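# Exit the aisle through its end door and latch it

## Task

Get the robot out of the closed-in aisle by passing through the door at the aisle's far end. Afterwards the door must be closed and latched and must stay that way without the robot holding it. The robot must finish upright: tipping over or being left leaning counts as failure.

## Robot and tools

ROBOT. A Hello Robot Stretch 4 with one arm. It has an omni-wheel base, a lift that slides up a mast, an arm that telescopes straight out, a wrist with yaw, pitch and roll joints, and a two-finger gripper. It stands about 1.6 m tall, and no part of the base rim is more than 0.23 m from the base origin. Cameras: head_camera (pinhole, 420x560), head_left_camera and head_right_camera (fisheye, 420x672 each) and wrist_camera (pinhole, 616x392). Their calibration is close but not exact, and wrist_camera errors grow when the arm is extended.

FRAMES. Base frame: origin on the floor below the base centre, x ahead, y to the robot's left, z up. hand_pose is reported in this frame and marks a point between the open fingertips; with all wrist joints at 0 its axes line up with the base frame. The printed hand position may be somewhat off. The odometry frame is where the base frame was when the scene began; its heading runs -3.142 to 3.142, positive to the left.

execute_actions. Argument actions: a list with one action or none (empty list = only report state and pictures). Optional cameras: list of names or "all"; omitted or null gives all, [] gives none, an unknown name rejects the call. An action holds base, joints or both, plus optional pace and contact_limits; alternatively it is just {"end_of_arm": "enable_torque"}, which re-powers wrist or gripper motors that shut off.
- base: exactly one key, each a relative move counted from the base position in the most recent state report. translate_m: metres straight ahead (negative backs up), -2 to 2. strafe_m: metres sideways, left positive, -2 to 2. rotate_rad: in-place turn, counter-clockwise seen from above positive, -3.2 to 3.2.
- joints: absolute targets by name, not offsets. lift_m 0 to 1.2 m; arm_m 0 to 0.55 m of extension; wrist_yaw_rad -1.134 to 4.276 (0 points ahead, positive turns left, 3.14 is tucked back, above 3.4 the arm may block it); wrist_pitch_rad -1.117 to 4.259 (0 level, 1.57 pointing down); wrist_roll_rad -1.117 to 4.259 (0 puts the fingers level, positive turns clockwise viewed from behind); gripper_m -0.038 to 0.141, fingertip gap in metres, negative means squeezing together. A joint is counted as done within ±0.004 for lift, arm and gripper, ±0.02 for yaw and roll, ±0.05 for pitch. Joint targets outside range are clipped and reported; any other invalid value or key rejects the call with no motion.
- pace: "slow", "default", "fast" or "max"; base speeds 0.1/0.3/0.4/0.6 m/s and turn rates 1/2/3/4 rad/s. With the lift above 0.2 the base is slowed further, down to 0.3 m/s and 1 rad/s at full height.
- contact_limits: only arm_m, 0 (gentlest) to 0.75 (firmest), default 0.5; the arm halts on contact above that.
All parts of one action start together. Anything you leave out may still be driving toward an earlier target. To unfold the wrist at scene start, one action with lift_m 0.4 and wrist_yaw_rad 0 works. If a call reports a stop, further calls in the same reply are skipped.

wait: seconds, 0 to 10; commands nothing and returns the usual state and pictures.
zoom_image: camera plus region [x0, y0, x1, y1] in that camera's latest full image pixels, top-left is (0, 0), at most 504x504.
finished_scene: scene, the current scene's number. It ends the scene for good once the last command has been held, and reports success. Call it only when the robot is through and the door is latched shut.

RESULTS. base_status and joint_status give how each motion ended: "done" (for the base this only means the wheels turned the commanded amount, slip included), "off_target" (resting short and maybe still pushing), "contact_stop_at_<key>" (hit something; that part goes slack and may sag or roll), "limit_stop_at_<name>" (a built-in limit), "time_out", "torque_fault" (a wrist or gripper motor overloaded and went limp; send enable_torque). on_its_own reports things you did not command; its "held at" is the held target, not the actual position. lidar_m: 12 distances in metres, 30-degree sectors, first straight ahead then counter-clockwise (4th left, 7th behind, 10th right); "-" means nothing seen or closer than 0.25 m. It sees from about 0.15 m up, can miss glass and thin legs. wrist_depth_mm: 7x7 grid of median depths, 100 to 2000 mm, read from the top left; the robot's own body appears. base_odometry is wheel-based. If turned_by_wheels and turned_by_imu disagree by more than about 0.1 rad, the base bumped or slipped and the heading is off by roughly their difference. base_tilt gives forward and right lean in degrees, with a fixed bias up to about 1.5. motor_effort: percent of maximum, positive toward larger joint values, bracket = peak during the last action; each reading is noisy and biased. For wheel_0, wheel_1, wheel_2 positive means turning the base right.

GRIPPING. Command a gap smaller than the object to hold it; a smaller value grips harder and pulls it in. Neither the reading nor "done" proves a grasp; a firm squeeze shows in gripper effort. Fingers pressed on a surface below can jam; lift to free them.

AVOID. Leaning beyond 6 degrees triggers limit_stop_at_tilt, after which lift, arm and wheels go slack. Tipping risk rises when driving or turning with over 1 kg held and arm_m above 0.2, or when pushing or pulling steadily, with the gripper raised, or at a high contact limit; use low limits for door work. Pressing the gripper into things with the base or arm can cause torque faults. limit_stop_at_own_body happens when the wrist approaches the robot, notably with pitch below -0.2 and roll below -0.4 or above 4; back away from the body. Do not slam the door, drop things or push very hard. While you compose a reply the simulation keeps running and the robot keeps its last command.

Each tool is called after "Emit:" by a JSON object that holds its "name" and its "arguments".

## Session

Emit:
{"name": "execute_actions", "arguments": {"actions": []}}

Scene clock: 0.00 s.
base_odometry: x=+0.000 y=+0.000 heading=+0.000 (m, m, rad; odometry frame)
turned_by_wheels: +0.000 (rad since the last result)
turned_by_imu: +0.000 (rad since the last result)
base_tilt: forward=-0.3 right=-0.1 (deg)
lidar_m: 0.83 1.01 1.80 1.27 0.67 0.60 0.59 0.71 1.31 1.67 0.96 0.83
base_status: not commanded
joint_positions: lift_m=+0.139 arm_m=+0.003 wrist_yaw_rad=+3.187 wrist_pitch_rad=+0.013 wrist_roll_rad=-0.008 gripper_m=+0.057
joint_status: not commanded
motor_effort: lift_m=+19 arm_m=-1 wrist_yaw_rad=+0 wrist_pitch_rad=-8 wrist_roll_rad=+0 gripper_m=-2 wheel_0=+0 wheel_1=+1 wheel_2=+0 (%)
hand_pose: x=-0.1187 y=+0.0742 z=+0.3131 quat_wxyz=(-0.023, -0.006, -0.004, +1.000) (m; base frame)
wrist_depth_mm: - 138 778 741 691 654 615 / - 112 137 750 691 647 615 / - 112 137 741 707 654 615 / - 124 160 750 691 647 609 / 138 866 820 759 691 647 609 / 208 904 198 741 196 654 609 / 208 878 798 109 699 647 615
pictures: head_camera, head_left_camera, head_right_camera, wrist_camera
Images, in order (width x height): head_camera 420x560, head_left_camera 420x672, head_right_camera 420x672, wrist_camera 616x392.

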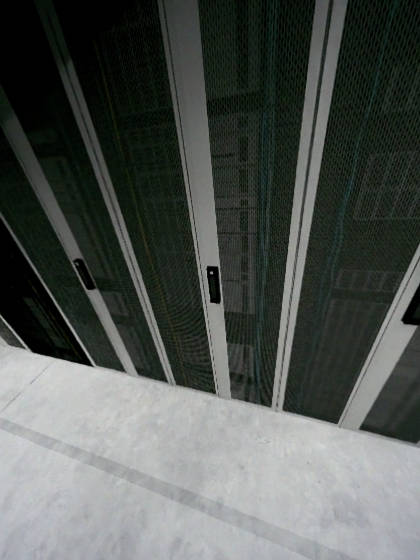

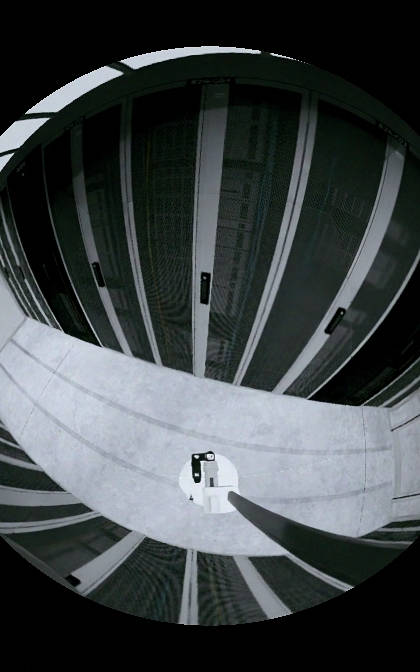

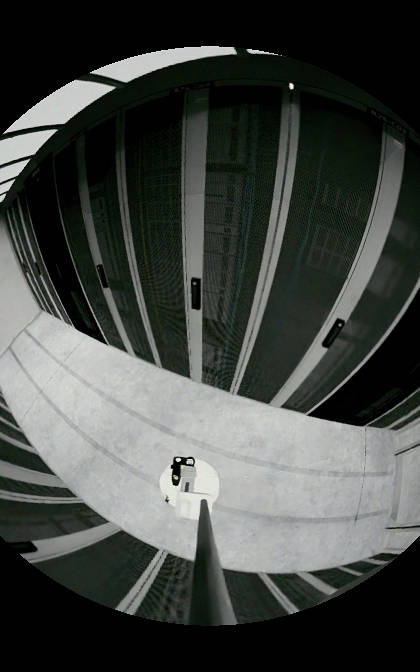

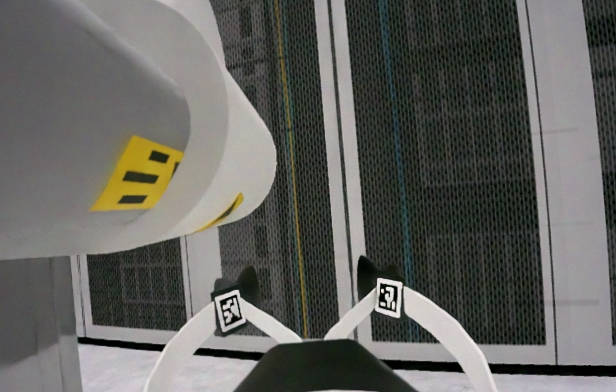

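Emit:
{"name": "execute_actions", "arguments": {"actions": [{"base":{"rotate_rad":-1.83},"joints":{"lift_m":0.4}}]}}

Scene clock: 8.80 s.
base_odometry: x=+0.000 y=+0.000 heading=-1.830 (m, m, rad; odometry frame)
turned_by_wheels: -1.830 (rad since the last result)
turned_by_imu: -1.856 (rad since the last result)
base_tilt: forward=-0.3 right=+0.0 (deg)
lidar_m: 2.23 1.21 0.88 0.84 0.86 1.23 2.42 0.89 0.62 0.60 0.66 0.92
base_status: done
joint_positions: lift_m=+0.400 arm_m=+0.003 wrist_yaw_rad=+3.187 wrist_pitch_rad=+0.012 wrist_roll_rad=-0.008 gripper_m=+0.057
joint_status: all done
motor_effort: lift_m=+22(22) arm_m=-1(1) wrist_yaw_rad=+0(0) wrist_pitch_rad=-8(8) wrist_roll_rad=-1(1) gripper_m=-2(2) wheel_0=+2(7) wheel_1=+2(7) wheel_2=+2(7) (%)
hand_pose: x=-0.1187 y=+0.0742 z=+0.5744 quat_wxyz=(-0.023, -0.006, -0.004, +1.000) (m; base frame)
wrist_depth_mm: - 137 - - - 1537 1078 / - 112 137 - - 1618 1118 / - 112 137 - - 1661 1118 / - 124 160 - - 1708 1138 / 138 1182 - - - 1756 1182 / 207 1308 198 - 195 1618 1160 / 208 1182 1464 109 1366 1229 1160
pictures: head_camera, head_left_camera, head_right_camera, wrist_camera
camera_calibration (this result's frames):
wrist_camera: T_world_to_cam=[[-0.0141972, 0.998294, -0.056635, -0.0455164], [0.0183978, -0.0563703, -0.99824, 0.631563], [-0.99973, -0.0152142, -0.0175662, 0.122106], [0, 0, 0, 1]] pos_world=[0.109808, 0.0828979, 0.630019]
Images, in order (width x height): head_camera 420x560, head_left_camera 420x672, head_right_camera 420x672, wrist_camera 616x392.

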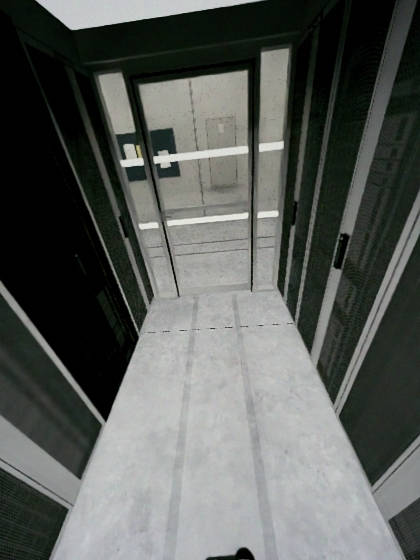

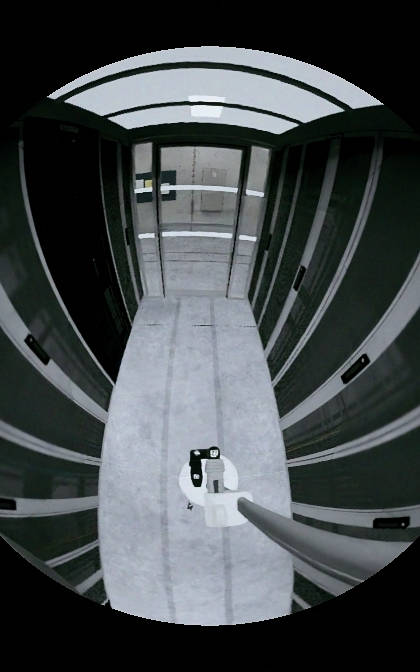

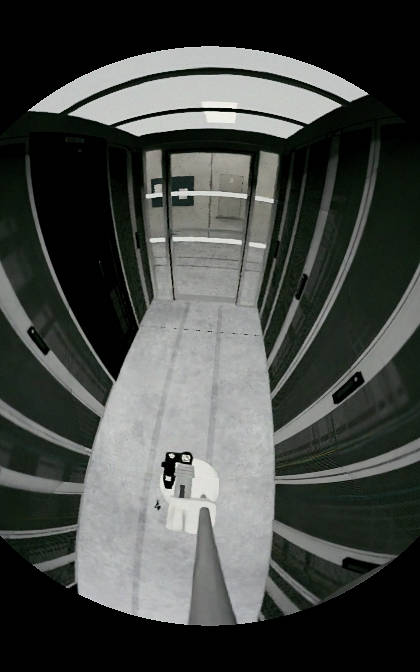

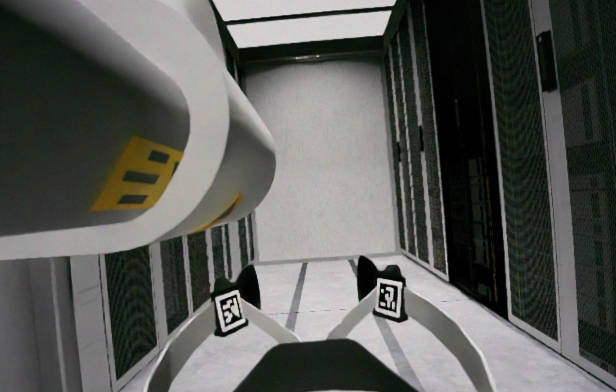

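Glass door. Zoom.

Emit:
{"name": "zoom_image", "arguments": {"camera": "head_camera", "region": [80, 30, 320, 320]}}

Region (80, 30, 320, 320) of head_camera's 420x560 image, scaled by 1.738, with more detail than that image has; it fills the left 417 columns of this view, and the rest is white.

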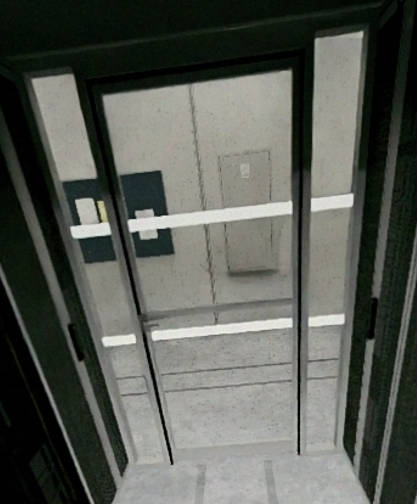

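Emit:
{"name": "execute_actions", "arguments": {"actions": [{"base":{"translate_m":1.1},"joints":{"lift_m":0.75,"wrist_yaw_rad":0}}]}}

Emit:
{"name": "zoom_image", "arguments": {"camera": "head_camera", "region": [60, 100, 360, 400]}}

Scene clock: 26.37 s.
base_odometry: x=-0.281 y=-1.063 heading=-1.829 (m, m, rad; odometry frame)
turned_by_wheels: +0.000 (rad since the last result)
turned_by_imu: +0.000 (rad since the last result)
base_tilt: forward=-0.2 right=+0.1 (deg)
lidar_m: 1.09 1.16 0.85 0.80 0.86 1.23 2.44 0.90 0.65 0.60 0.63 0.90
base_status: done
joint_positions: lift_m=+0.750 arm_m=+0.003 wrist_yaw_rad=+0.000 wrist_pitch_rad=+0.013 wrist_roll_rad=-0.008 gripper_m=+0.057
joint_status: all done
motor_effort: lift_m=+20(23) arm_m=-1(1) wrist_yaw_rad=-1(8) wrist_pitch_rad=-8(8) wrist_roll_rad=+0(1) gripper_m=-1(3) wheel_0=+1(10) wheel_1=+0(3) wheel_2=+0(8) (%)
hand_pose: x=+0.4619 y=-0.0873 z=+0.9245 quat_wxyz=(+1.000, -0.004, +0.006, +0.000) (m; base frame)
wrist_depth_mm: 917 - - - 931 960 715 / 891 - - - 931 - 723 / 891 - - - 917 - 759 / 891 - - - 917 917 768 / 904 - - - 917 - 778 / 904 - 198 - 196 - 798 / 931 - - 109 904 946 788
pictures: head_camera, head_left_camera, head_right_camera, wrist_camera
camera_calibration (this result's frames):
wrist_camera: T_world_to_cam=[[-0.0309045, -0.997917, -0.0566335, -0.0227929], [-0.0158439, 0.0571425, -0.99824, 0.986973], [0.999397, -0.0299528, -0.0175769, -0.218463], [0, 0, 0, 1]] pos_world=[0.233264, -0.0856871, 0.980105]
Images, in order (width x height): head_camera 420x560, head_left_camera 420x672, head_right_camera 420x672, wrist_camera 616x392.

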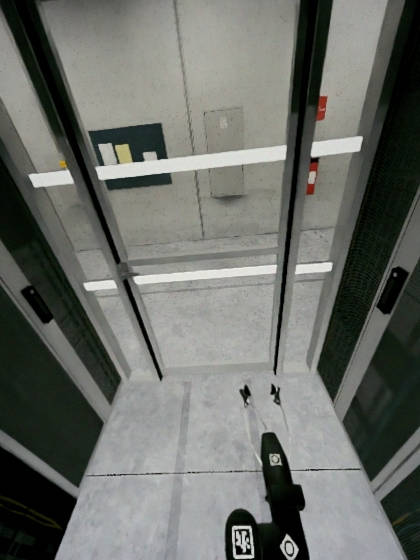

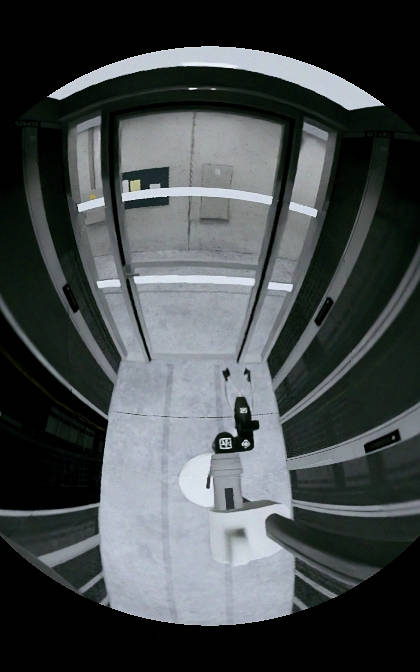

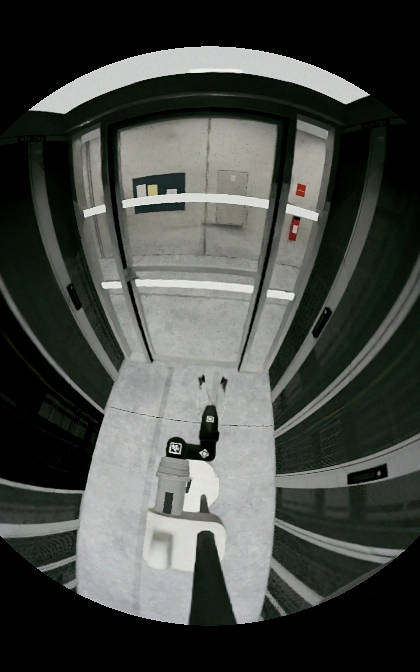

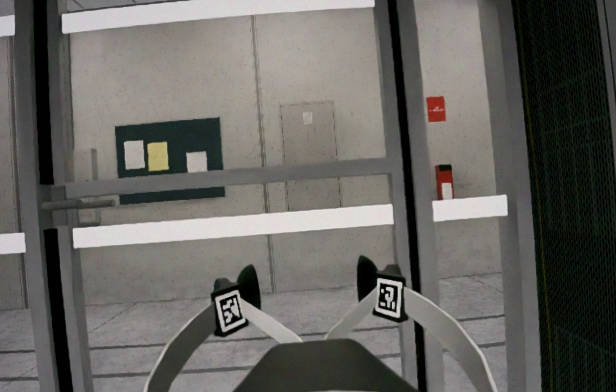

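Region (60, 100, 360, 400) of head_camera's 420x560 image, scaled by 1.680, with more detail than that image has.

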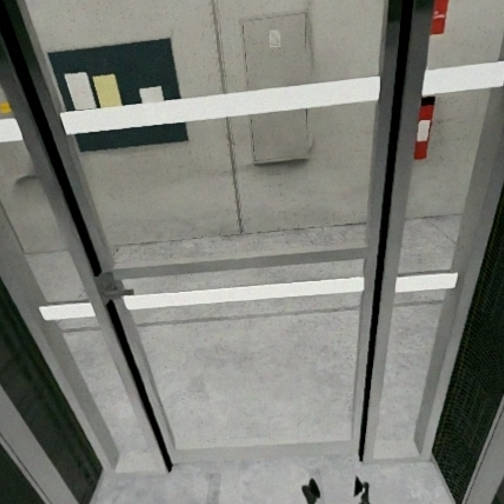

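Emit:
{"name": "zoom_image", "arguments": {"camera": "wrist_camera", "region": [0, 110, 240, 270]}}

Emit:
{"name": "zoom_image", "arguments": {"camera": "wrist_camera", "region": [300, 0, 616, 392]}}

Region (0, 110, 240, 270) of wrist_camera's 616x392 image, scaled by 2.100.

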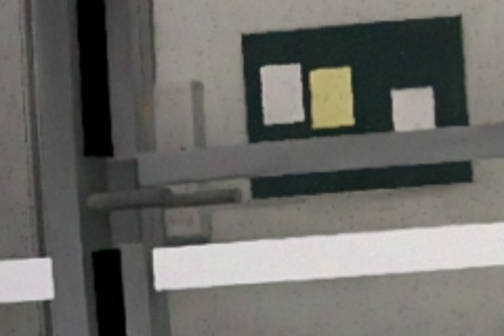

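Region (300, 0, 616, 392) of wrist_camera's 616x392 image, scaled by 1.286; it fills the left 406 columns of this view, and the rest is white.

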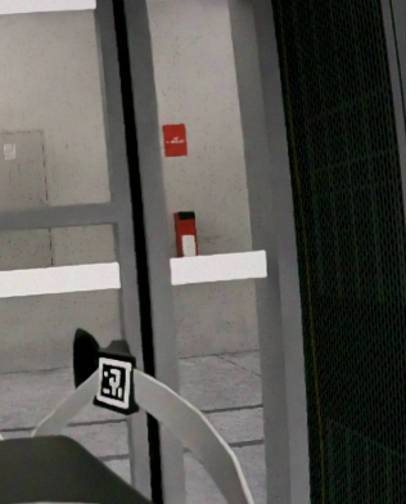

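Emit:
{"name": "execute_actions", "arguments": {"actions": [{"base":{"strafe_m":0.48},"joints":{"lift_m":0.84,"gripper_m":0.0}}]}}

Scene clock: 76.33 s.
base_odometry: x=+0.183 y=-1.186 heading=-1.830 (m, m, rad; odometry frame)
turned_by_wheels: +0.000 (rad since the last result)
turned_by_imu: +0.002 (rad since the last result)
base_tilt: forward=-0.4 right=+0.1 (deg)
lidar_m: 1.07 0.49 0.32 0.33 0.34 0.51 1.47 1.61 1.16 1.09 1.15 1.16
base_status: done
joint_positions: lift_m=+0.840 arm_m=+0.003 wrist_yaw_rad=+0.000 wrist_pitch_rad=+0.013 wrist_roll_rad=-0.008 gripper_m=+0.000
joint_status: all done
motor_effort: lift_m=+21(22) arm_m=-1(1) wrist_yaw_rad=-1(1) wrist_pitch_rad=-8(8) wrist_roll_rad=+1(1) gripper_m=-5(5) wheel_0=-1(11) wheel_1=-1(11) wheel_2=+1(2) (%)
hand_pose: x=+0.4619 y=-0.0874 z=+1.0144 quat_wxyz=(+1.000, -0.004, +0.006, +0.000) (m; base frame)
wrist_depth_mm: 668 904 917 - - - 931 / 647 917 - - - - 931 / 640 904 - - - - 976 / 615 878 - - - - 946 / 591 854 904 931 - - 976 / 591 854 904 193 183 - - / 609 854 866 109 - - 1863
pictures: head_camera, head_left_camera, head_right_camera, wrist_camera
camera_calibration (this result's frames):
wrist_camera: T_world_to_cam=[[-0.0310341, -0.997913, -0.0566335, -0.0176781], [-0.0158365, 0.0571446, -0.99824, 1.07673], [0.999393, -0.0300826, -0.0175769, -0.216882], [0, 0, 0, 1]] pos_world=[0.233253, -0.0856949, 1.07002]
Images, in order (width x height): head_camera 420x560, head_left_camera 420x672, head_right_camera 420x672, wrist_camera 616x392.

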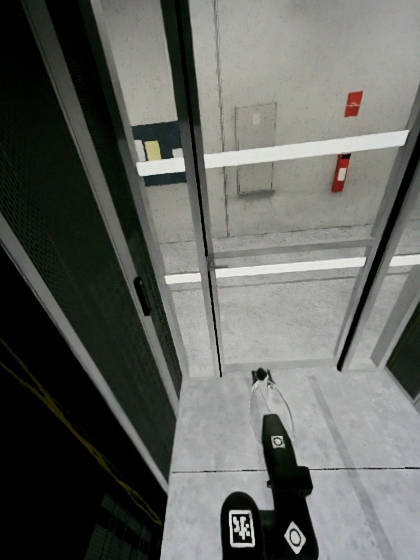

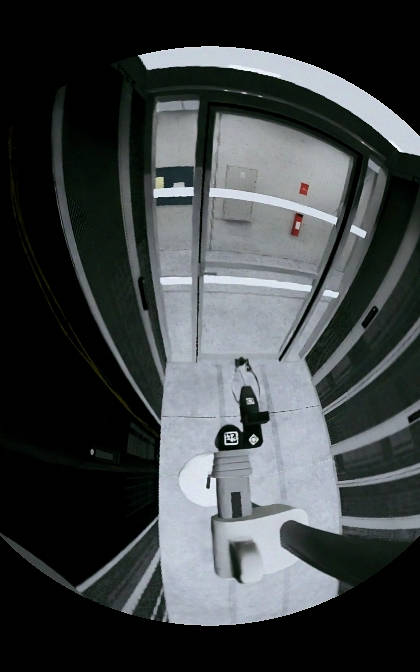

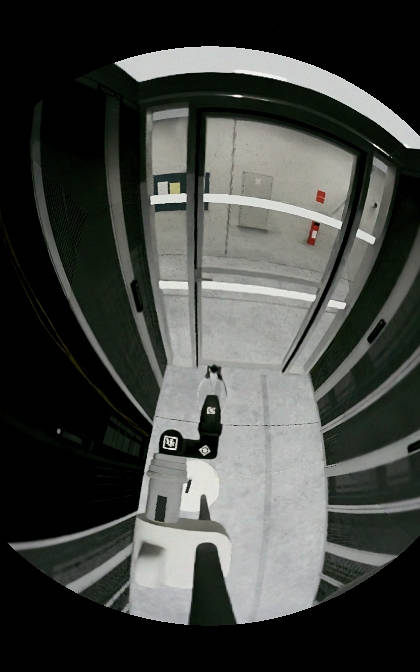

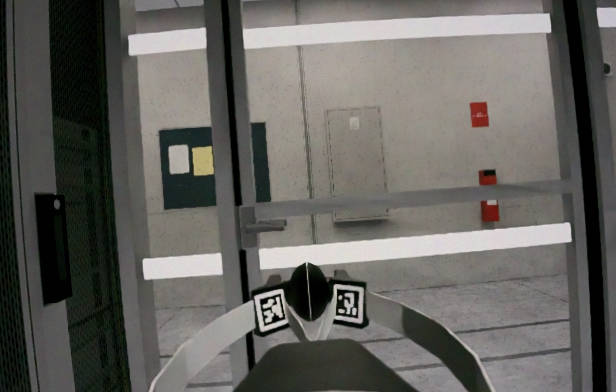

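Emit:
{"name": "execute_actions", "arguments": {"actions": [{"base":{"translate_m":0.4},"joints":{"lift_m":0.86,"wrist_yaw_rad":0.2}}], "cameras": ["head_camera","wrist_camera"]}}

Scene clock: 94.23 s.
base_odometry: x=+0.081 y=-1.573 heading=-1.829 (m, m, rad; odometry frame)
turned_by_wheels: +0.000 (rad since the last result)
turned_by_imu: +0.001 (rad since the last result)
base_tilt: forward=-0.3 right=+0.2 (deg)
lidar_m: 0.64 0.50 0.36 0.33 0.38 0.51 1.46 1.55 1.16 1.09 1.03 0.75
base_status: done
joint_positions: lift_m=+0.860 arm_m=+0.003 wrist_yaw_rad=+0.200 wrist_pitch_rad=+0.012 wrist_roll_rad=-0.008 gripper_m=+0.000
joint_status: all done
motor_effort: lift_m=+21(23) arm_m=-1(1) wrist_yaw_rad=+1(6) wrist_pitch_rad=-8(8) wrist_roll_rad=-1(0) gripper_m=-7(5) wheel_0=+2(6) wheel_1=+0(6) wheel_2=+2(8) (%)
hand_pose: x=+0.4735 y=-0.0285 z=+1.0344 quat_wxyz=(+0.995, -0.005, +0.006, +0.100) (m; base frame)
wrist_depth_mm: 508 - 473 - - - - / 492 - 484 - - - - / 492 - - - - - - / 480 597 - 517 - - 462 / 473 591 - 496 - - - / 466 539 525 193 183 488 459 / 469 549 469 109 - - -
pictures: head_camera, wrist_camera
camera_calibration (this result's frames):
wrist_camera: T_world_to_cam=[[0.167378, -0.984265, -0.0566342, -0.0509561], [-0.0268346, 0.0528751, -0.998241, 1.09862], [0.985528, 0.168603, -0.0175623, -0.21414], [0, 0, 0, 1]] pos_world=[0.249051, -0.0721394, 1.09004]
Images, in order (width x height): head_camera 420x560, wrist_camera 616x392.

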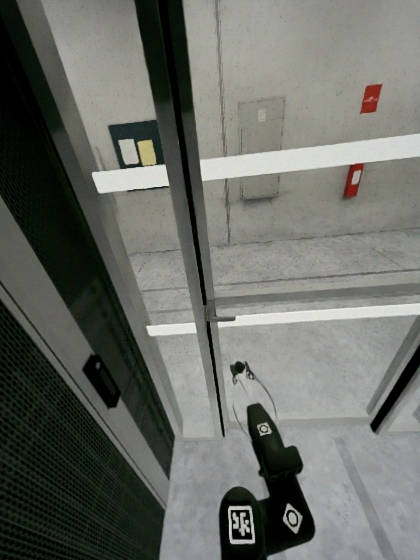

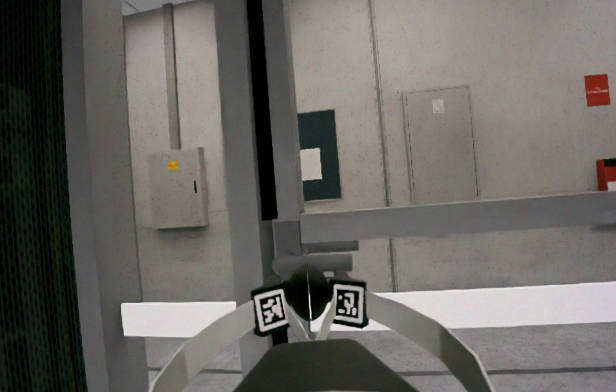

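Emit:
{"name": "execute_actions", "arguments": {"actions": [{"base":{"translate_m":0.19},"joints":{"lift_m":0.875},"pace":"slow"}], "cameras": ["head_camera","wrist_camera"]}}

Scene clock: 106.37 s.
base_odometry: x=+0.032 y=-1.756 heading=-1.829 (m, m, rad; odometry frame)
turned_by_wheels: +0.000 (rad since the last result)
turned_by_imu: +0.001 (rad since the last result)
base_tilt: forward=-0.3 right=+0.1 (deg)
lidar_m: 0.47 0.52 0.37 0.33 0.36 0.53 1.42 1.62 1.16 1.09 0.76 0.54
base_status: done
joint_positions: lift_m=+0.875 arm_m=+0.003 wrist_yaw_rad=+0.200 wrist_pitch_rad=+0.012 wrist_roll_rad=-0.008 gripper_m=+0.000
joint_status: all done
motor_effort: lift_m=+22(22) arm_m=-1(1) wrist_yaw_rad=+0(0) wrist_pitch_rad=-8(8) wrist_roll_rad=-1(0) gripper_m=-6(6) wheel_0=+4(10) wheel_1=+3(5) wheel_2=-4(6) (%)
hand_pose: x=+0.4735 y=-0.0285 z=+1.0493 quat_wxyz=(+0.995, -0.005, +0.006, +0.100) (m; base frame)
wrist_depth_mm: - 279 322 - - - - / - 281 319 - - - - / - 279 319 - - - - / - 281 317 - - - - / - - 317 309 297 281 271 / - - 285 193 183 - - / - - 285 109 - 304 -
pictures: head_camera, wrist_camera
camera_calibration (this result's frames):
wrist_camera: T_world_to_cam=[[0.167377, -0.984265, -0.0566342, -0.0501094], [-0.0268347, 0.052875, -0.998241, 1.11355], [0.985528, 0.168603, -0.0175624, -0.213878], [0, 0, 0, 1]] pos_world=[0.249051, -0.0721394, 1.10499]
Images, in order (width x height): head_camera 420x560, wrist_camera 616x392.

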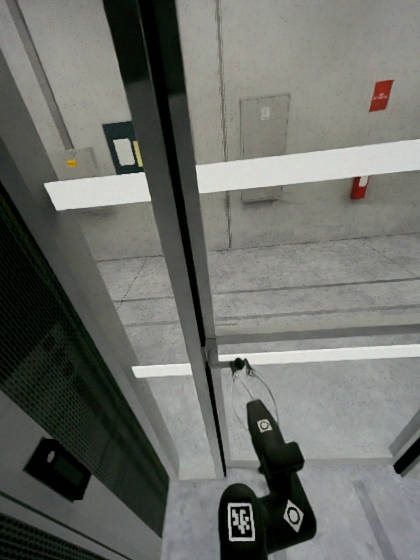

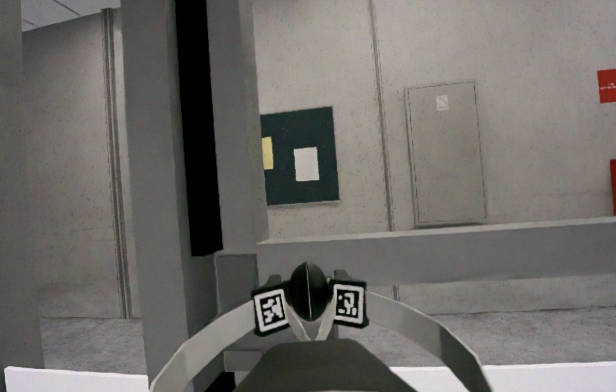

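Emit:
{"name": "zoom_image", "arguments": {"camera": "head_camera", "region": [190, 320, 290, 400]}}

Region (190, 320, 290, 400) of head_camera's 420x560 image, scaled by 5.040, with more detail than that image has; it fills the top 403 rows of this view, and the rest is white.

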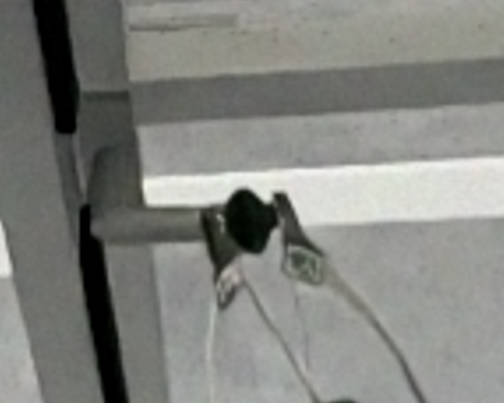

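Emit:
{"name": "execute_actions", "arguments": {"actions": [{"base":{"translate_m":0.035},"joints":{"wrist_yaw_rad":0.27},"pace":"slow"}], "cameras": ["head_camera","wrist_camera"]}}

Emit:
{"name": "zoom_image", "arguments": {"camera": "head_camera", "region": [190, 330, 290, 410]}}

Scene clock: 122.67 s.
base_odometry: x=+0.023 y=-1.790 heading=-1.829 (m, m, rad; odometry frame)
turned_by_wheels: +0.000 (rad since the last result)
turned_by_imu: +0.001 (rad since the last result)
base_tilt: forward=-0.2 right=-0.1 (deg)
lidar_m: 0.42 0.49 0.35 0.34 0.35 0.51 1.44 1.61 1.15 1.09 0.75 0.51
base_status: done
joint_positions: lift_m=+0.875 arm_m=+0.003 wrist_yaw_rad=+0.269 wrist_pitch_rad=+0.012 wrist_roll_rad=-0.008 gripper_m=+0.000
joint_status: all done
motor_effort: lift_m=+22(22) arm_m=-1(1) wrist_yaw_rad=+1(2) wrist_pitch_rad=-7(8) wrist_roll_rad=+0(2) gripper_m=-6(6) wheel_0=+2(3) wheel_1=+2(0) wheel_2=-2(9) (%)
hand_pose: x=+0.4748 y=-0.0075 z=+1.0493 quat_wxyz=(+0.991, -0.005, +0.006, +0.134) (m; base frame)
wrist_depth_mm: - 249 281 - - - - / - 248 279 - - - - / - 249 276 - - - - / - 250 268 - - - - / - - 266 276 258 240 230 / - - 243 194 183 - - / - - 213 109 - - -
pictures: head_camera, wrist_camera
camera_calibration (this result's frames):
wrist_camera: T_world_to_cam=[[0.235556, -0.970209, -0.0566341, -0.0619343], [-0.0304539, 0.0508765, -0.998241, 1.11418], [0.971384, 0.236866, -0.0175623, -0.211425], [0, 0, 0, 1]] pos_world=[0.253894, -0.0666953, 1.10499]
Images, in order (width x height): head_camera 420x560, wrist_camera 616x392.

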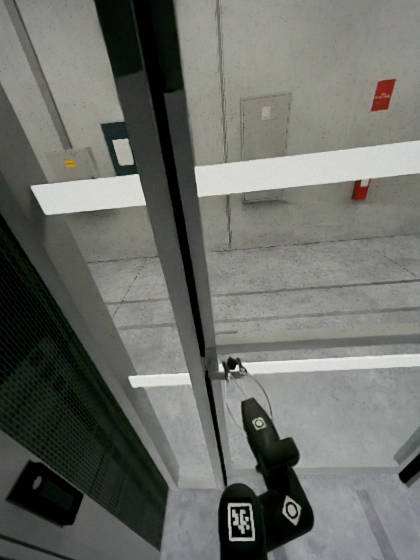

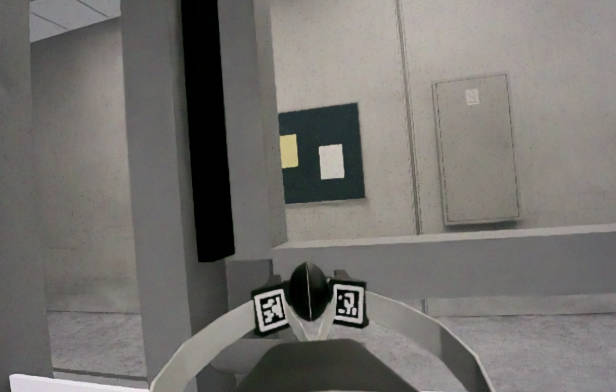

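Region (190, 330, 290, 410) of head_camera's 420x560 image, scaled by 5.040, with more detail than that image has; it fills the top 403 rows of this view, and the rest is white.

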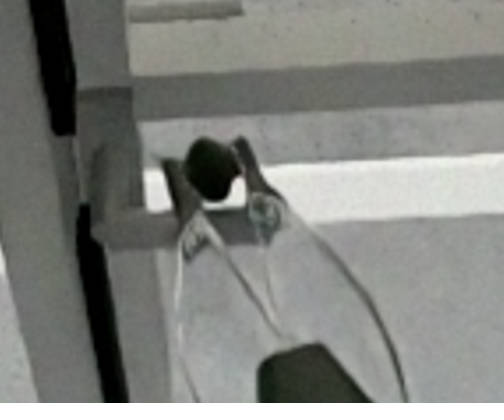

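Emit:
{"name": "execute_actions", "arguments": {"actions": [{"joints":{"lift_m":0.81},"pace":"slow"}], "cameras": ["head_camera","wrist_camera"]}}

Emit:
{"name": "zoom_image", "arguments": {"camera": "head_camera", "region": [180, 330, 300, 430]}}

Scene clock: 129.97 s.
base_odometry: x=+0.023 y=-1.790 heading=-1.829 (m, m, rad; odometry frame)
turned_by_wheels: +0.000 (rad since the last result)
turned_by_imu: +0.000 (rad since the last result)
base_tilt: forward=-0.3 right=+0.1 (deg)
lidar_m: 0.44 0.51 0.37 0.33 0.35 0.50 1.47 1.59 1.16 1.11 0.75 0.52
base_status: not commanded
joint_positions: lift_m=+0.811 arm_m=+0.003 wrist_yaw_rad=+0.262 wrist_pitch_rad=-0.003 wrist_roll_rad=-0.008 gripper_m=+0.000
joint_status: all done
on_its_own: wrist_yaw_rad is at rest, and its effort (+24) is outside its rest range (-13 to +13); wrist_pitch_rad is at rest, and its effort (+35) is outside its rest range (-23 to +23)
motor_effort: lift_m=+11(21) arm_m=-1(1) wrist_yaw_rad=+24(24) wrist_pitch_rad=+35(39) wrist_roll_rad=+0(4) gripper_m=-6(5) wheel_0=-2(2) wheel_1=+1(2) wheel_2=-2(2) (%)
hand_pose: x=+0.4747 y=-0.0098 z=+0.9896 quat_wxyz=(+0.991, -0.004, -0.002, +0.130) (m; base frame)
wrist_depth_mm: - 251 285 - - - - / - 249 283 - - - - / - 249 285 - - - - / - 249 274 271 257 243 232 / - 249 262 357 - - - / - 248 216 192 186 - - / 317 298 246 109 268 253 245
pictures: head_camera, wrist_camera
camera_calibration (this result's frames):
wrist_camera: T_world_to_cam=[[0.228877, -0.971745, -0.0576762, -0.0633712], [-0.0156892, 0.0555589, -0.998332, 1.0478], [0.973329, 0.2294, -0.0025298, -0.227752], [0, 0, 0, 1]] pos_world=[0.252621, -0.0675486, 1.04182]
Images, in order (width x height): head_camera 420x560, wrist_camera 616x392.

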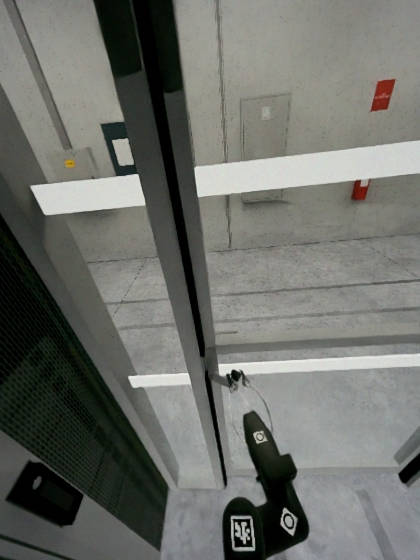

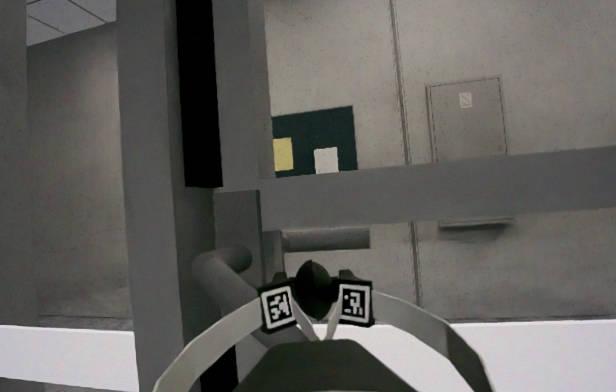

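Region (180, 330, 300, 430) of head_camera's 420x560 image, scaled by 4.200, with more detail than that image has.

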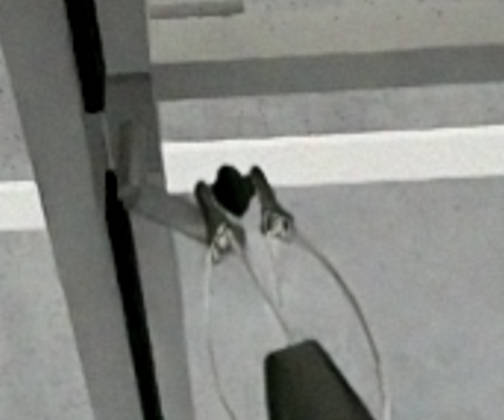

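Emit:
{"name": "execute_actions", "arguments": {"actions": [{"joints":{"lift_m":0.785},"pace":"slow"}], "cameras": ["head_camera","wrist_camera"]}}

Scene clock: 136.27 s.
base_odometry: x=+0.023 y=-1.790 heading=-1.830 (m, m, rad; odometry frame)
turned_by_wheels: +0.000 (rad since the last result)
turned_by_imu: +0.000 (rad since the last result)
base_tilt: forward=-0.4 right=+0.1 (deg)
lidar_m: 0.44 0.50 0.34 0.32 0.36 0.52 1.40 1.61 1.15 1.09 0.75 0.50
base_status: not commanded
joint_positions: lift_m=+0.786 arm_m=+0.003 wrist_yaw_rad=+0.255 wrist_pitch_rad=-0.004 wrist_roll_rad=-0.008 gripper_m=+0.000
joint_status: all done
on_its_own: wrist_yaw_rad is at rest, and its effort (+42) is outside its rest range (-13 to +13); wrist_pitch_rad is at rest, and its effort (+40) is outside its rest range (-23 to +23)
motor_effort: lift_m=+10(11) arm_m=-1(1) wrist_yaw_rad=+42(42) wrist_pitch_rad=+40(40) wrist_roll_rad=-4(2) gripper_m=-7(6) wheel_0=-5(5) wheel_1=+0(1) wheel_2=-2(3) (%)
hand_pose: x=+0.4747 y=-0.0117 z=+0.9652 quat_wxyz=(+0.992, -0.004, -0.003, +0.127) (m; base frame)
wrist_depth_mm: - 252 287 - - - - / - 251 286 - - - - / - 250 279 - 260 243 235 / - 247 277 277 - - - / - 247 252 - - - - / 325 248 245 192 186 257 248 / 324 247 250 109 272 252 1921
pictures: head_camera, wrist_camera
camera_calibration (this result's frames):
wrist_camera: T_world_to_cam=[[0.222703, -0.973176, -0.0577275, -0.0636893], [-0.013716, 0.0560809, -0.998332, 1.02256], [0.97479, 0.223123, -0.000858693, -0.22968], [0, 0, 0, 1]] pos_world=[0.252099, -0.0680799, 1.01698]
Images, in order (width x height): head_camera 420x560, wrist_camera 616x392.

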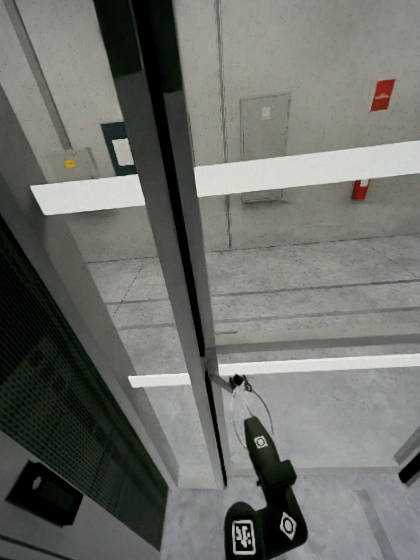

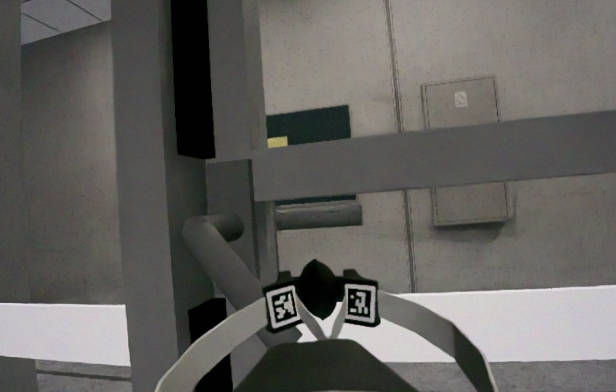

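Emit:
{"name": "execute_actions", "arguments": {"actions": [{"joints":{"arm_m":0.12},"pace":"slow","contact_limits":{"arm_m":0.35}}], "cameras": ["head_camera","wrist_camera"]}}

Scene clock: 144.03 s.
base_odometry: x=+0.023 y=-1.790 heading=-1.830 (m, m, rad; odometry frame)
turned_by_wheels: +0.000 (rad since the last result)
turned_by_imu: -0.010 (rad since the last result)
base_tilt: forward=-0.2 right=+0.2 (deg)
lidar_m: 0.43 0.48 0.34 0.34 0.35 0.53 1.39 1.61 1.16 1.09 0.74 0.58
base_status: not commanded
joint_positions: lift_m=+0.786 arm_m=+0.118 wrist_yaw_rad=+0.260 wrist_pitch_rad=+0.001 wrist_roll_rad=-0.007 gripper_m=+0.000
joint_status: all done
on_its_own: wrist_yaw_rad is at rest, and its effort (+28) is outside its rest range (-13 to +13); wrist_pitch_rad is at rest, and its effort (+25) is outside its rest range (-23 to +23)
motor_effort: lift_m=+12(12) arm_m=+11(14) wrist_yaw_rad=+28(49) wrist_pitch_rad=+25(40) wrist_roll_rad=-5(4) gripper_m=-5(6) wheel_0=-4(6) wheel_1=+1(2) wheel_2=-10(14) (%)
contact_limits: arm_m 0.35
hand_pose: x=+0.5901 y=-0.0102 z=+0.9634 quat_wxyz=(+0.992, -0.004, +0.000, +0.130) (m; base frame)
wrist_depth_mm: 157 251 256 - - - - / 153 250 251 - - - - / 161 252 236 219 203 188 179 / 162 207 237 304 - - - / 160 183 236 - - - - / 157 197 173 193 183 - - / 152 198 160 109 217 200 194
pictures: head_camera, wrist_camera
camera_calibration (this result's frames):
wrist_camera: T_world_to_cam=[[0.227325, -0.9721, -0.0578387, -0.0906322], [-0.0194435, 0.054851, -0.998305, 1.02565], [0.973625, 0.228064, -0.00643202, -0.336497], [0, 0, 0, 1]] pos_world=[0.368167, -0.0676184, 1.0165]
Images, in order (width x height): head_camera 420x560, wrist_camera 616x392.

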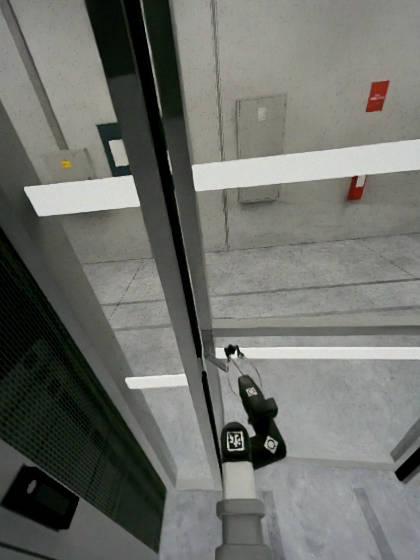

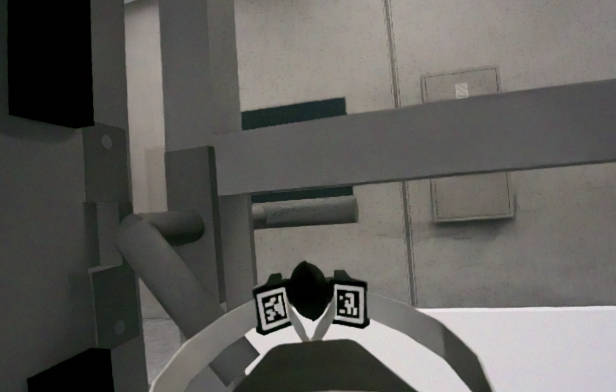

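Emit:
{"name": "execute_actions", "arguments": {"actions": [{"joints":{"arm_m":0.10,"lift_m":0.80},"pace":"slow"}], "cameras": ["head_camera","wrist_camera"]}}

Scene clock: 155.17 s.
base_odometry: x=+0.023 y=-1.790 heading=-1.830 (m, m, rad; odometry frame)
turned_by_wheels: +0.000 (rad since the last result)
turned_by_imu: +0.001 (rad since the last result)
base_tilt: forward=-0.4 right=+0.1 (deg)
lidar_m: 0.45 0.46 0.37 0.34 0.34 0.52 1.42 1.65 1.16 1.10 0.76 0.56
base_status: not commanded
joint_positions: lift_m=+0.800 arm_m=+0.100 wrist_yaw_rad=+0.259 wrist_pitch_rad=+0.008 wrist_roll_rad=-0.007 gripper_m=+0.000
joint_status: all done
on_its_own: wrist_yaw_rad is at rest, and its effort (+32) is outside its rest range (-13 to +13)
motor_effort: lift_m=+20(21) arm_m=+0(11) wrist_yaw_rad=+32(31) wrist_pitch_rad=+7(24) wrist_roll_rad=-2(1) gripper_m=-5(5) wheel_0=-4(4) wheel_1=+1(1) wheel_2=-8(10) (%)
hand_pose: x=+0.5721 y=-0.0106 z=+0.9759 quat_wxyz=(+0.992, -0.004, +0.003, +0.129) (m; base frame)
wrist_depth_mm: 162 229 260 - - - - / 161 226 252 - - - - / 162 222 242 226 205 190 182 / 163 218 231 224 209 - - / 160 186 236 - - - - / 158 190 171 190 186 - - / 158 196 158 109 220 201 197
pictures: head_camera, wrist_camera
camera_calibration (this result's frames):
wrist_camera: T_world_to_cam=[[0.225664, -0.9725, -0.057617, -0.0854725], [-0.0253734, 0.0532553, -0.998259, 1.04114], [0.973875, 0.226733, -0.0126579, -0.312826], [0, 0, 0, 1]] pos_world=[0.350359, -0.0676401, 1.03044]
Images, in order (width x height): head_camera 420x560, wrist_camera 616x392.

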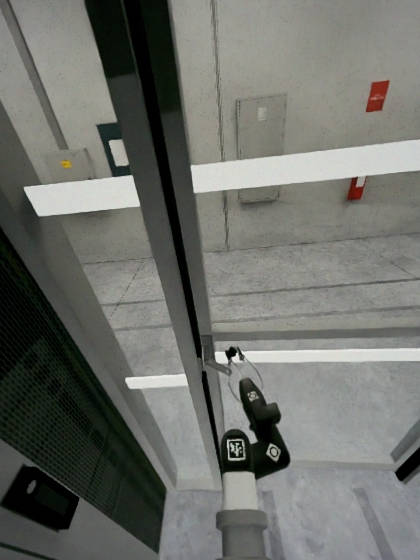

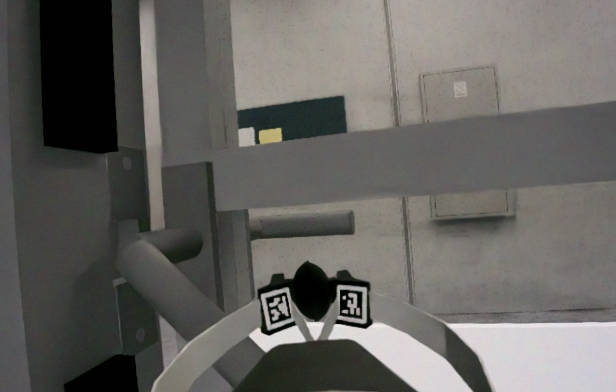

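Emit:
{"name": "execute_actions", "arguments": {"actions": [{"joints":{"arm_m":0.06,"lift_m":0.87},"pace":"slow"}], "cameras": ["head_camera","wrist_camera"]}}

Scene clock: 177.83 s.
torque_fault: wrist_pitch_rad switched itself off since the last result.
base_odometry: x=+0.023 y=-1.790 heading=-1.830 (m, m, rad; odometry frame)
turned_by_wheels: +0.000 (rad since the last result)
turned_by_imu: +0.001 (rad since the last result)
base_tilt: forward=-0.4 right=-0.1 (deg)
lidar_m: 0.45 0.47 0.36 0.35 0.38 0.53 1.39 1.61 1.17 1.09 0.73 0.50
base_status: not commanded
joint_positions: lift_m=+0.870 arm_m=+0.060 wrist_yaw_rad=+0.264 wrist_pitch_rad=+0.131 wrist_roll_rad=-0.007 gripper_m=+0.000
joint_status: all done
on_its_own: wrist_pitch_rad is off since a torque_fault, until you send "end_of_arm": "enable_torque" (its first target +0.010 is given up); wrist_yaw_rad is at rest, and its effort (+18) is outside its rest range (-13 to +13)
motor_effort: lift_m=+20(32) arm_m=+0(6) wrist_yaw_rad=+18(32) wrist_pitch_rad=-1(100) wrist_roll_rad=-4(2) gripper_m=-4(8) wheel_0=-4(4) wheel_1=+1(1) wheel_2=-5(8) (%)
hand_pose: x=+0.5298 y=-0.0099 z=+1.0104 quat_wxyz=(+0.989, -0.012, +0.064, +0.131) (m; base frame)
wrist_depth_mm: 173 199 239 - - - - / 177 197 237 - - - - / 180 196 234 - - - - / 183 195 228 218 204 193 183 / 189 210 224 215 205 194 - / 194 188 207 195 183 - - / 258 190 159 109 1756 224 1756
pictures: head_camera, wrist_camera
camera_calibration (this result's frames):
wrist_camera: T_world_to_cam=[[0.223565, -0.973226, -0.0533823, -0.0763795], [-0.14431, 0.0211141, -0.989307, 1.12808], [0.963947, 0.228878, -0.135726, -0.141761], [0, 0, 0, 1]] pos_world=[0.316519, -0.065707, 1.0927]
Images, in order (width x height): head_camera 420x560, wrist_camera 616x392.

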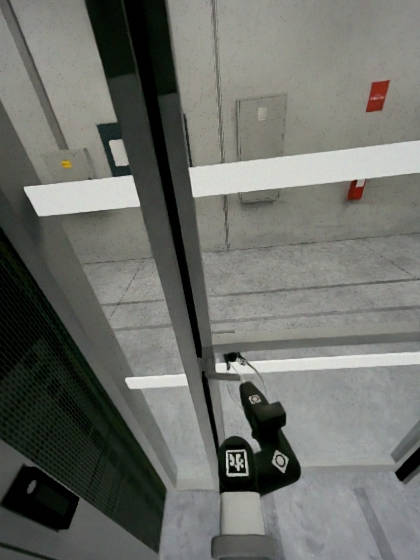

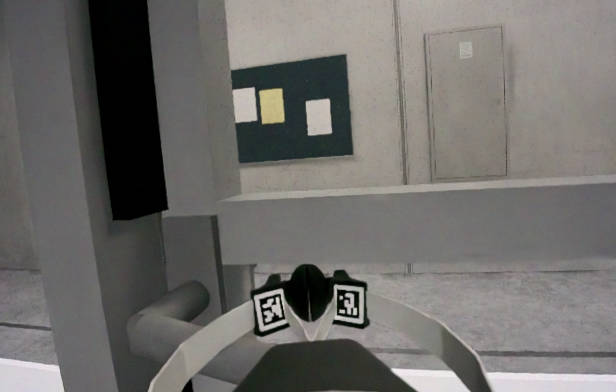

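Emit:
{"name": "execute_actions", "arguments": {"actions": [{"joints":{"arm_m":0.0},"pace":"slow"}], "cameras": []}}

Emit:
{"name": "execute_actions", "arguments": {"actions": [{"end_of_arm":"enable_torque"}], "cameras": ["head_camera","wrist_camera"]}}

Scene clock: 193.43 s.
base_odometry: x=+0.023 y=-1.790 heading=-1.829 (m, m, rad; odometry frame)
turned_by_wheels: +0.000 (rad since the last result)
turned_by_imu: +0.001 (rad since the last result)
base_tilt: forward=-0.4 right=+0.0 (deg)
lidar_m: 0.44 0.50 0.36 0.33 0.37 0.48 1.41 1.65 1.16 1.10 0.70 0.50
base_status: not commanded
joint_positions: lift_m=+0.870 arm_m=+0.003 wrist_yaw_rad=+0.270 wrist_pitch_rad=+0.044 wrist_roll_rad=-0.008 gripper_m=+0.000
joint_status: all done
joint sent to its limit — the command would take arm_m past its lower limit, so that joint was sent only as far as its limit.
on_its_own: wrist_pitch_rad is off since a torque_fault, until you send "end_of_arm": "enable_torque"
motor_effort: lift_m=+20(20) arm_m=-6(9) wrist_yaw_rad=+1(18) wrist_pitch_rad=+0(1) wrist_roll_rad=-2(4) gripper_m=-6(7) wheel_0=-3(3) wheel_1=-2(1) wheel_2=+1(5) (%)
hand_pose: x=+0.4754 y=-0.0074 z=+1.0353 quat_wxyz=(+0.991, -0.007, +0.021, +0.135) (m; base frame)
wrist_depth_mm: - 239 277 - - - - / - 241 277 - - - - / - 243 274 - - - - / - 243 276 - - - - / - 244 274 267 251 240 229 / - 247 249 194 184 - - / - 274 208 109 - 1863 -
pictures: none
No camera images: the call's "cameras" was empty. Leave "cameras" out to get every camera's image.

Scene clock: 193.73 s.
base_odometry: x=+0.023 y=-1.790 heading=-1.829 (m, m, rad; odometry frame)
turned_by_wheels: +0.000 (rad since the last result)
turned_by_imu: +0.000 (rad since the last result)
base_tilt: forward=-0.2 right=+0.1 (deg)
lidar_m: 0.45 0.47 0.34 0.35 0.37 0.52 1.37 1.61 1.15 1.09 0.72 0.49
base_status: not commanded
joint_positions: lift_m=+0.870 arm_m=+0.003 wrist_yaw_rad=+0.270 wrist_pitch_rad=+0.044 wrist_roll_rad=-0.008 gripper_m=+0.000
joint_status: not commanded
end_of_arm: enable_torque: each motor that was off is on again
motor_effort: lift_m=+20(20) arm_m=-6(6) wrist_yaw_rad=+0(1) wrist_pitch_rad=-1(1) wrist_roll_rad=-2(0) gripper_m=-4(5) wheel_0=-3(3) wheel_1=-2(2) wheel_2=+1(1) (%)
hand_pose: x=+0.4754 y=-0.0074 z=+1.0353 quat_wxyz=(+0.991, -0.007, +0.021, +0.135) (m; base frame)
wrist_depth_mm: - 240 277 - - - - / - 242 277 - - - - / - 242 273 - - - - / - 244 277 - - - - / - 244 274 266 251 237 229 / - 245 247 195 184 - - / - 276 208 109 - 1808 -
pictures: head_camera, wrist_camera
camera_calibration (this result's frames):
wrist_camera: T_world_to_cam=[[0.234195, -0.97058, -0.0559122, -0.0629396], [-0.0611543, 0.0426904, -0.997215, 1.11369], [0.970264, 0.236962, -0.0493573, -0.178871], [0, 0, 0, 1]] pos_world=[0.256399, -0.0662459, 1.09824]
Images, in order (width x height): head_camera 420x560, wrist_camera 616x392.

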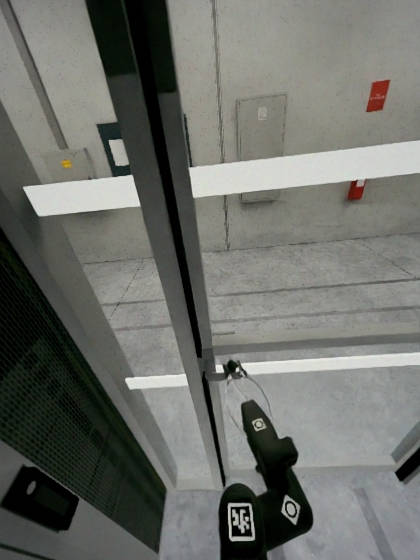

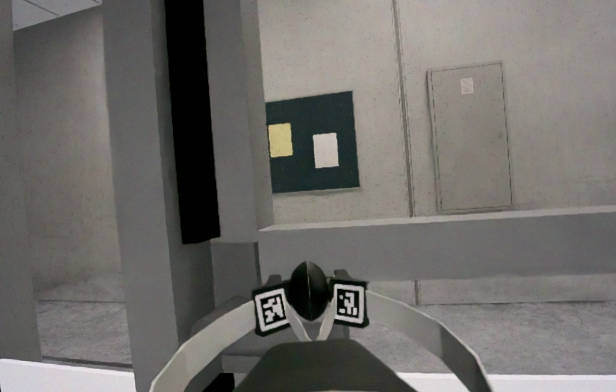

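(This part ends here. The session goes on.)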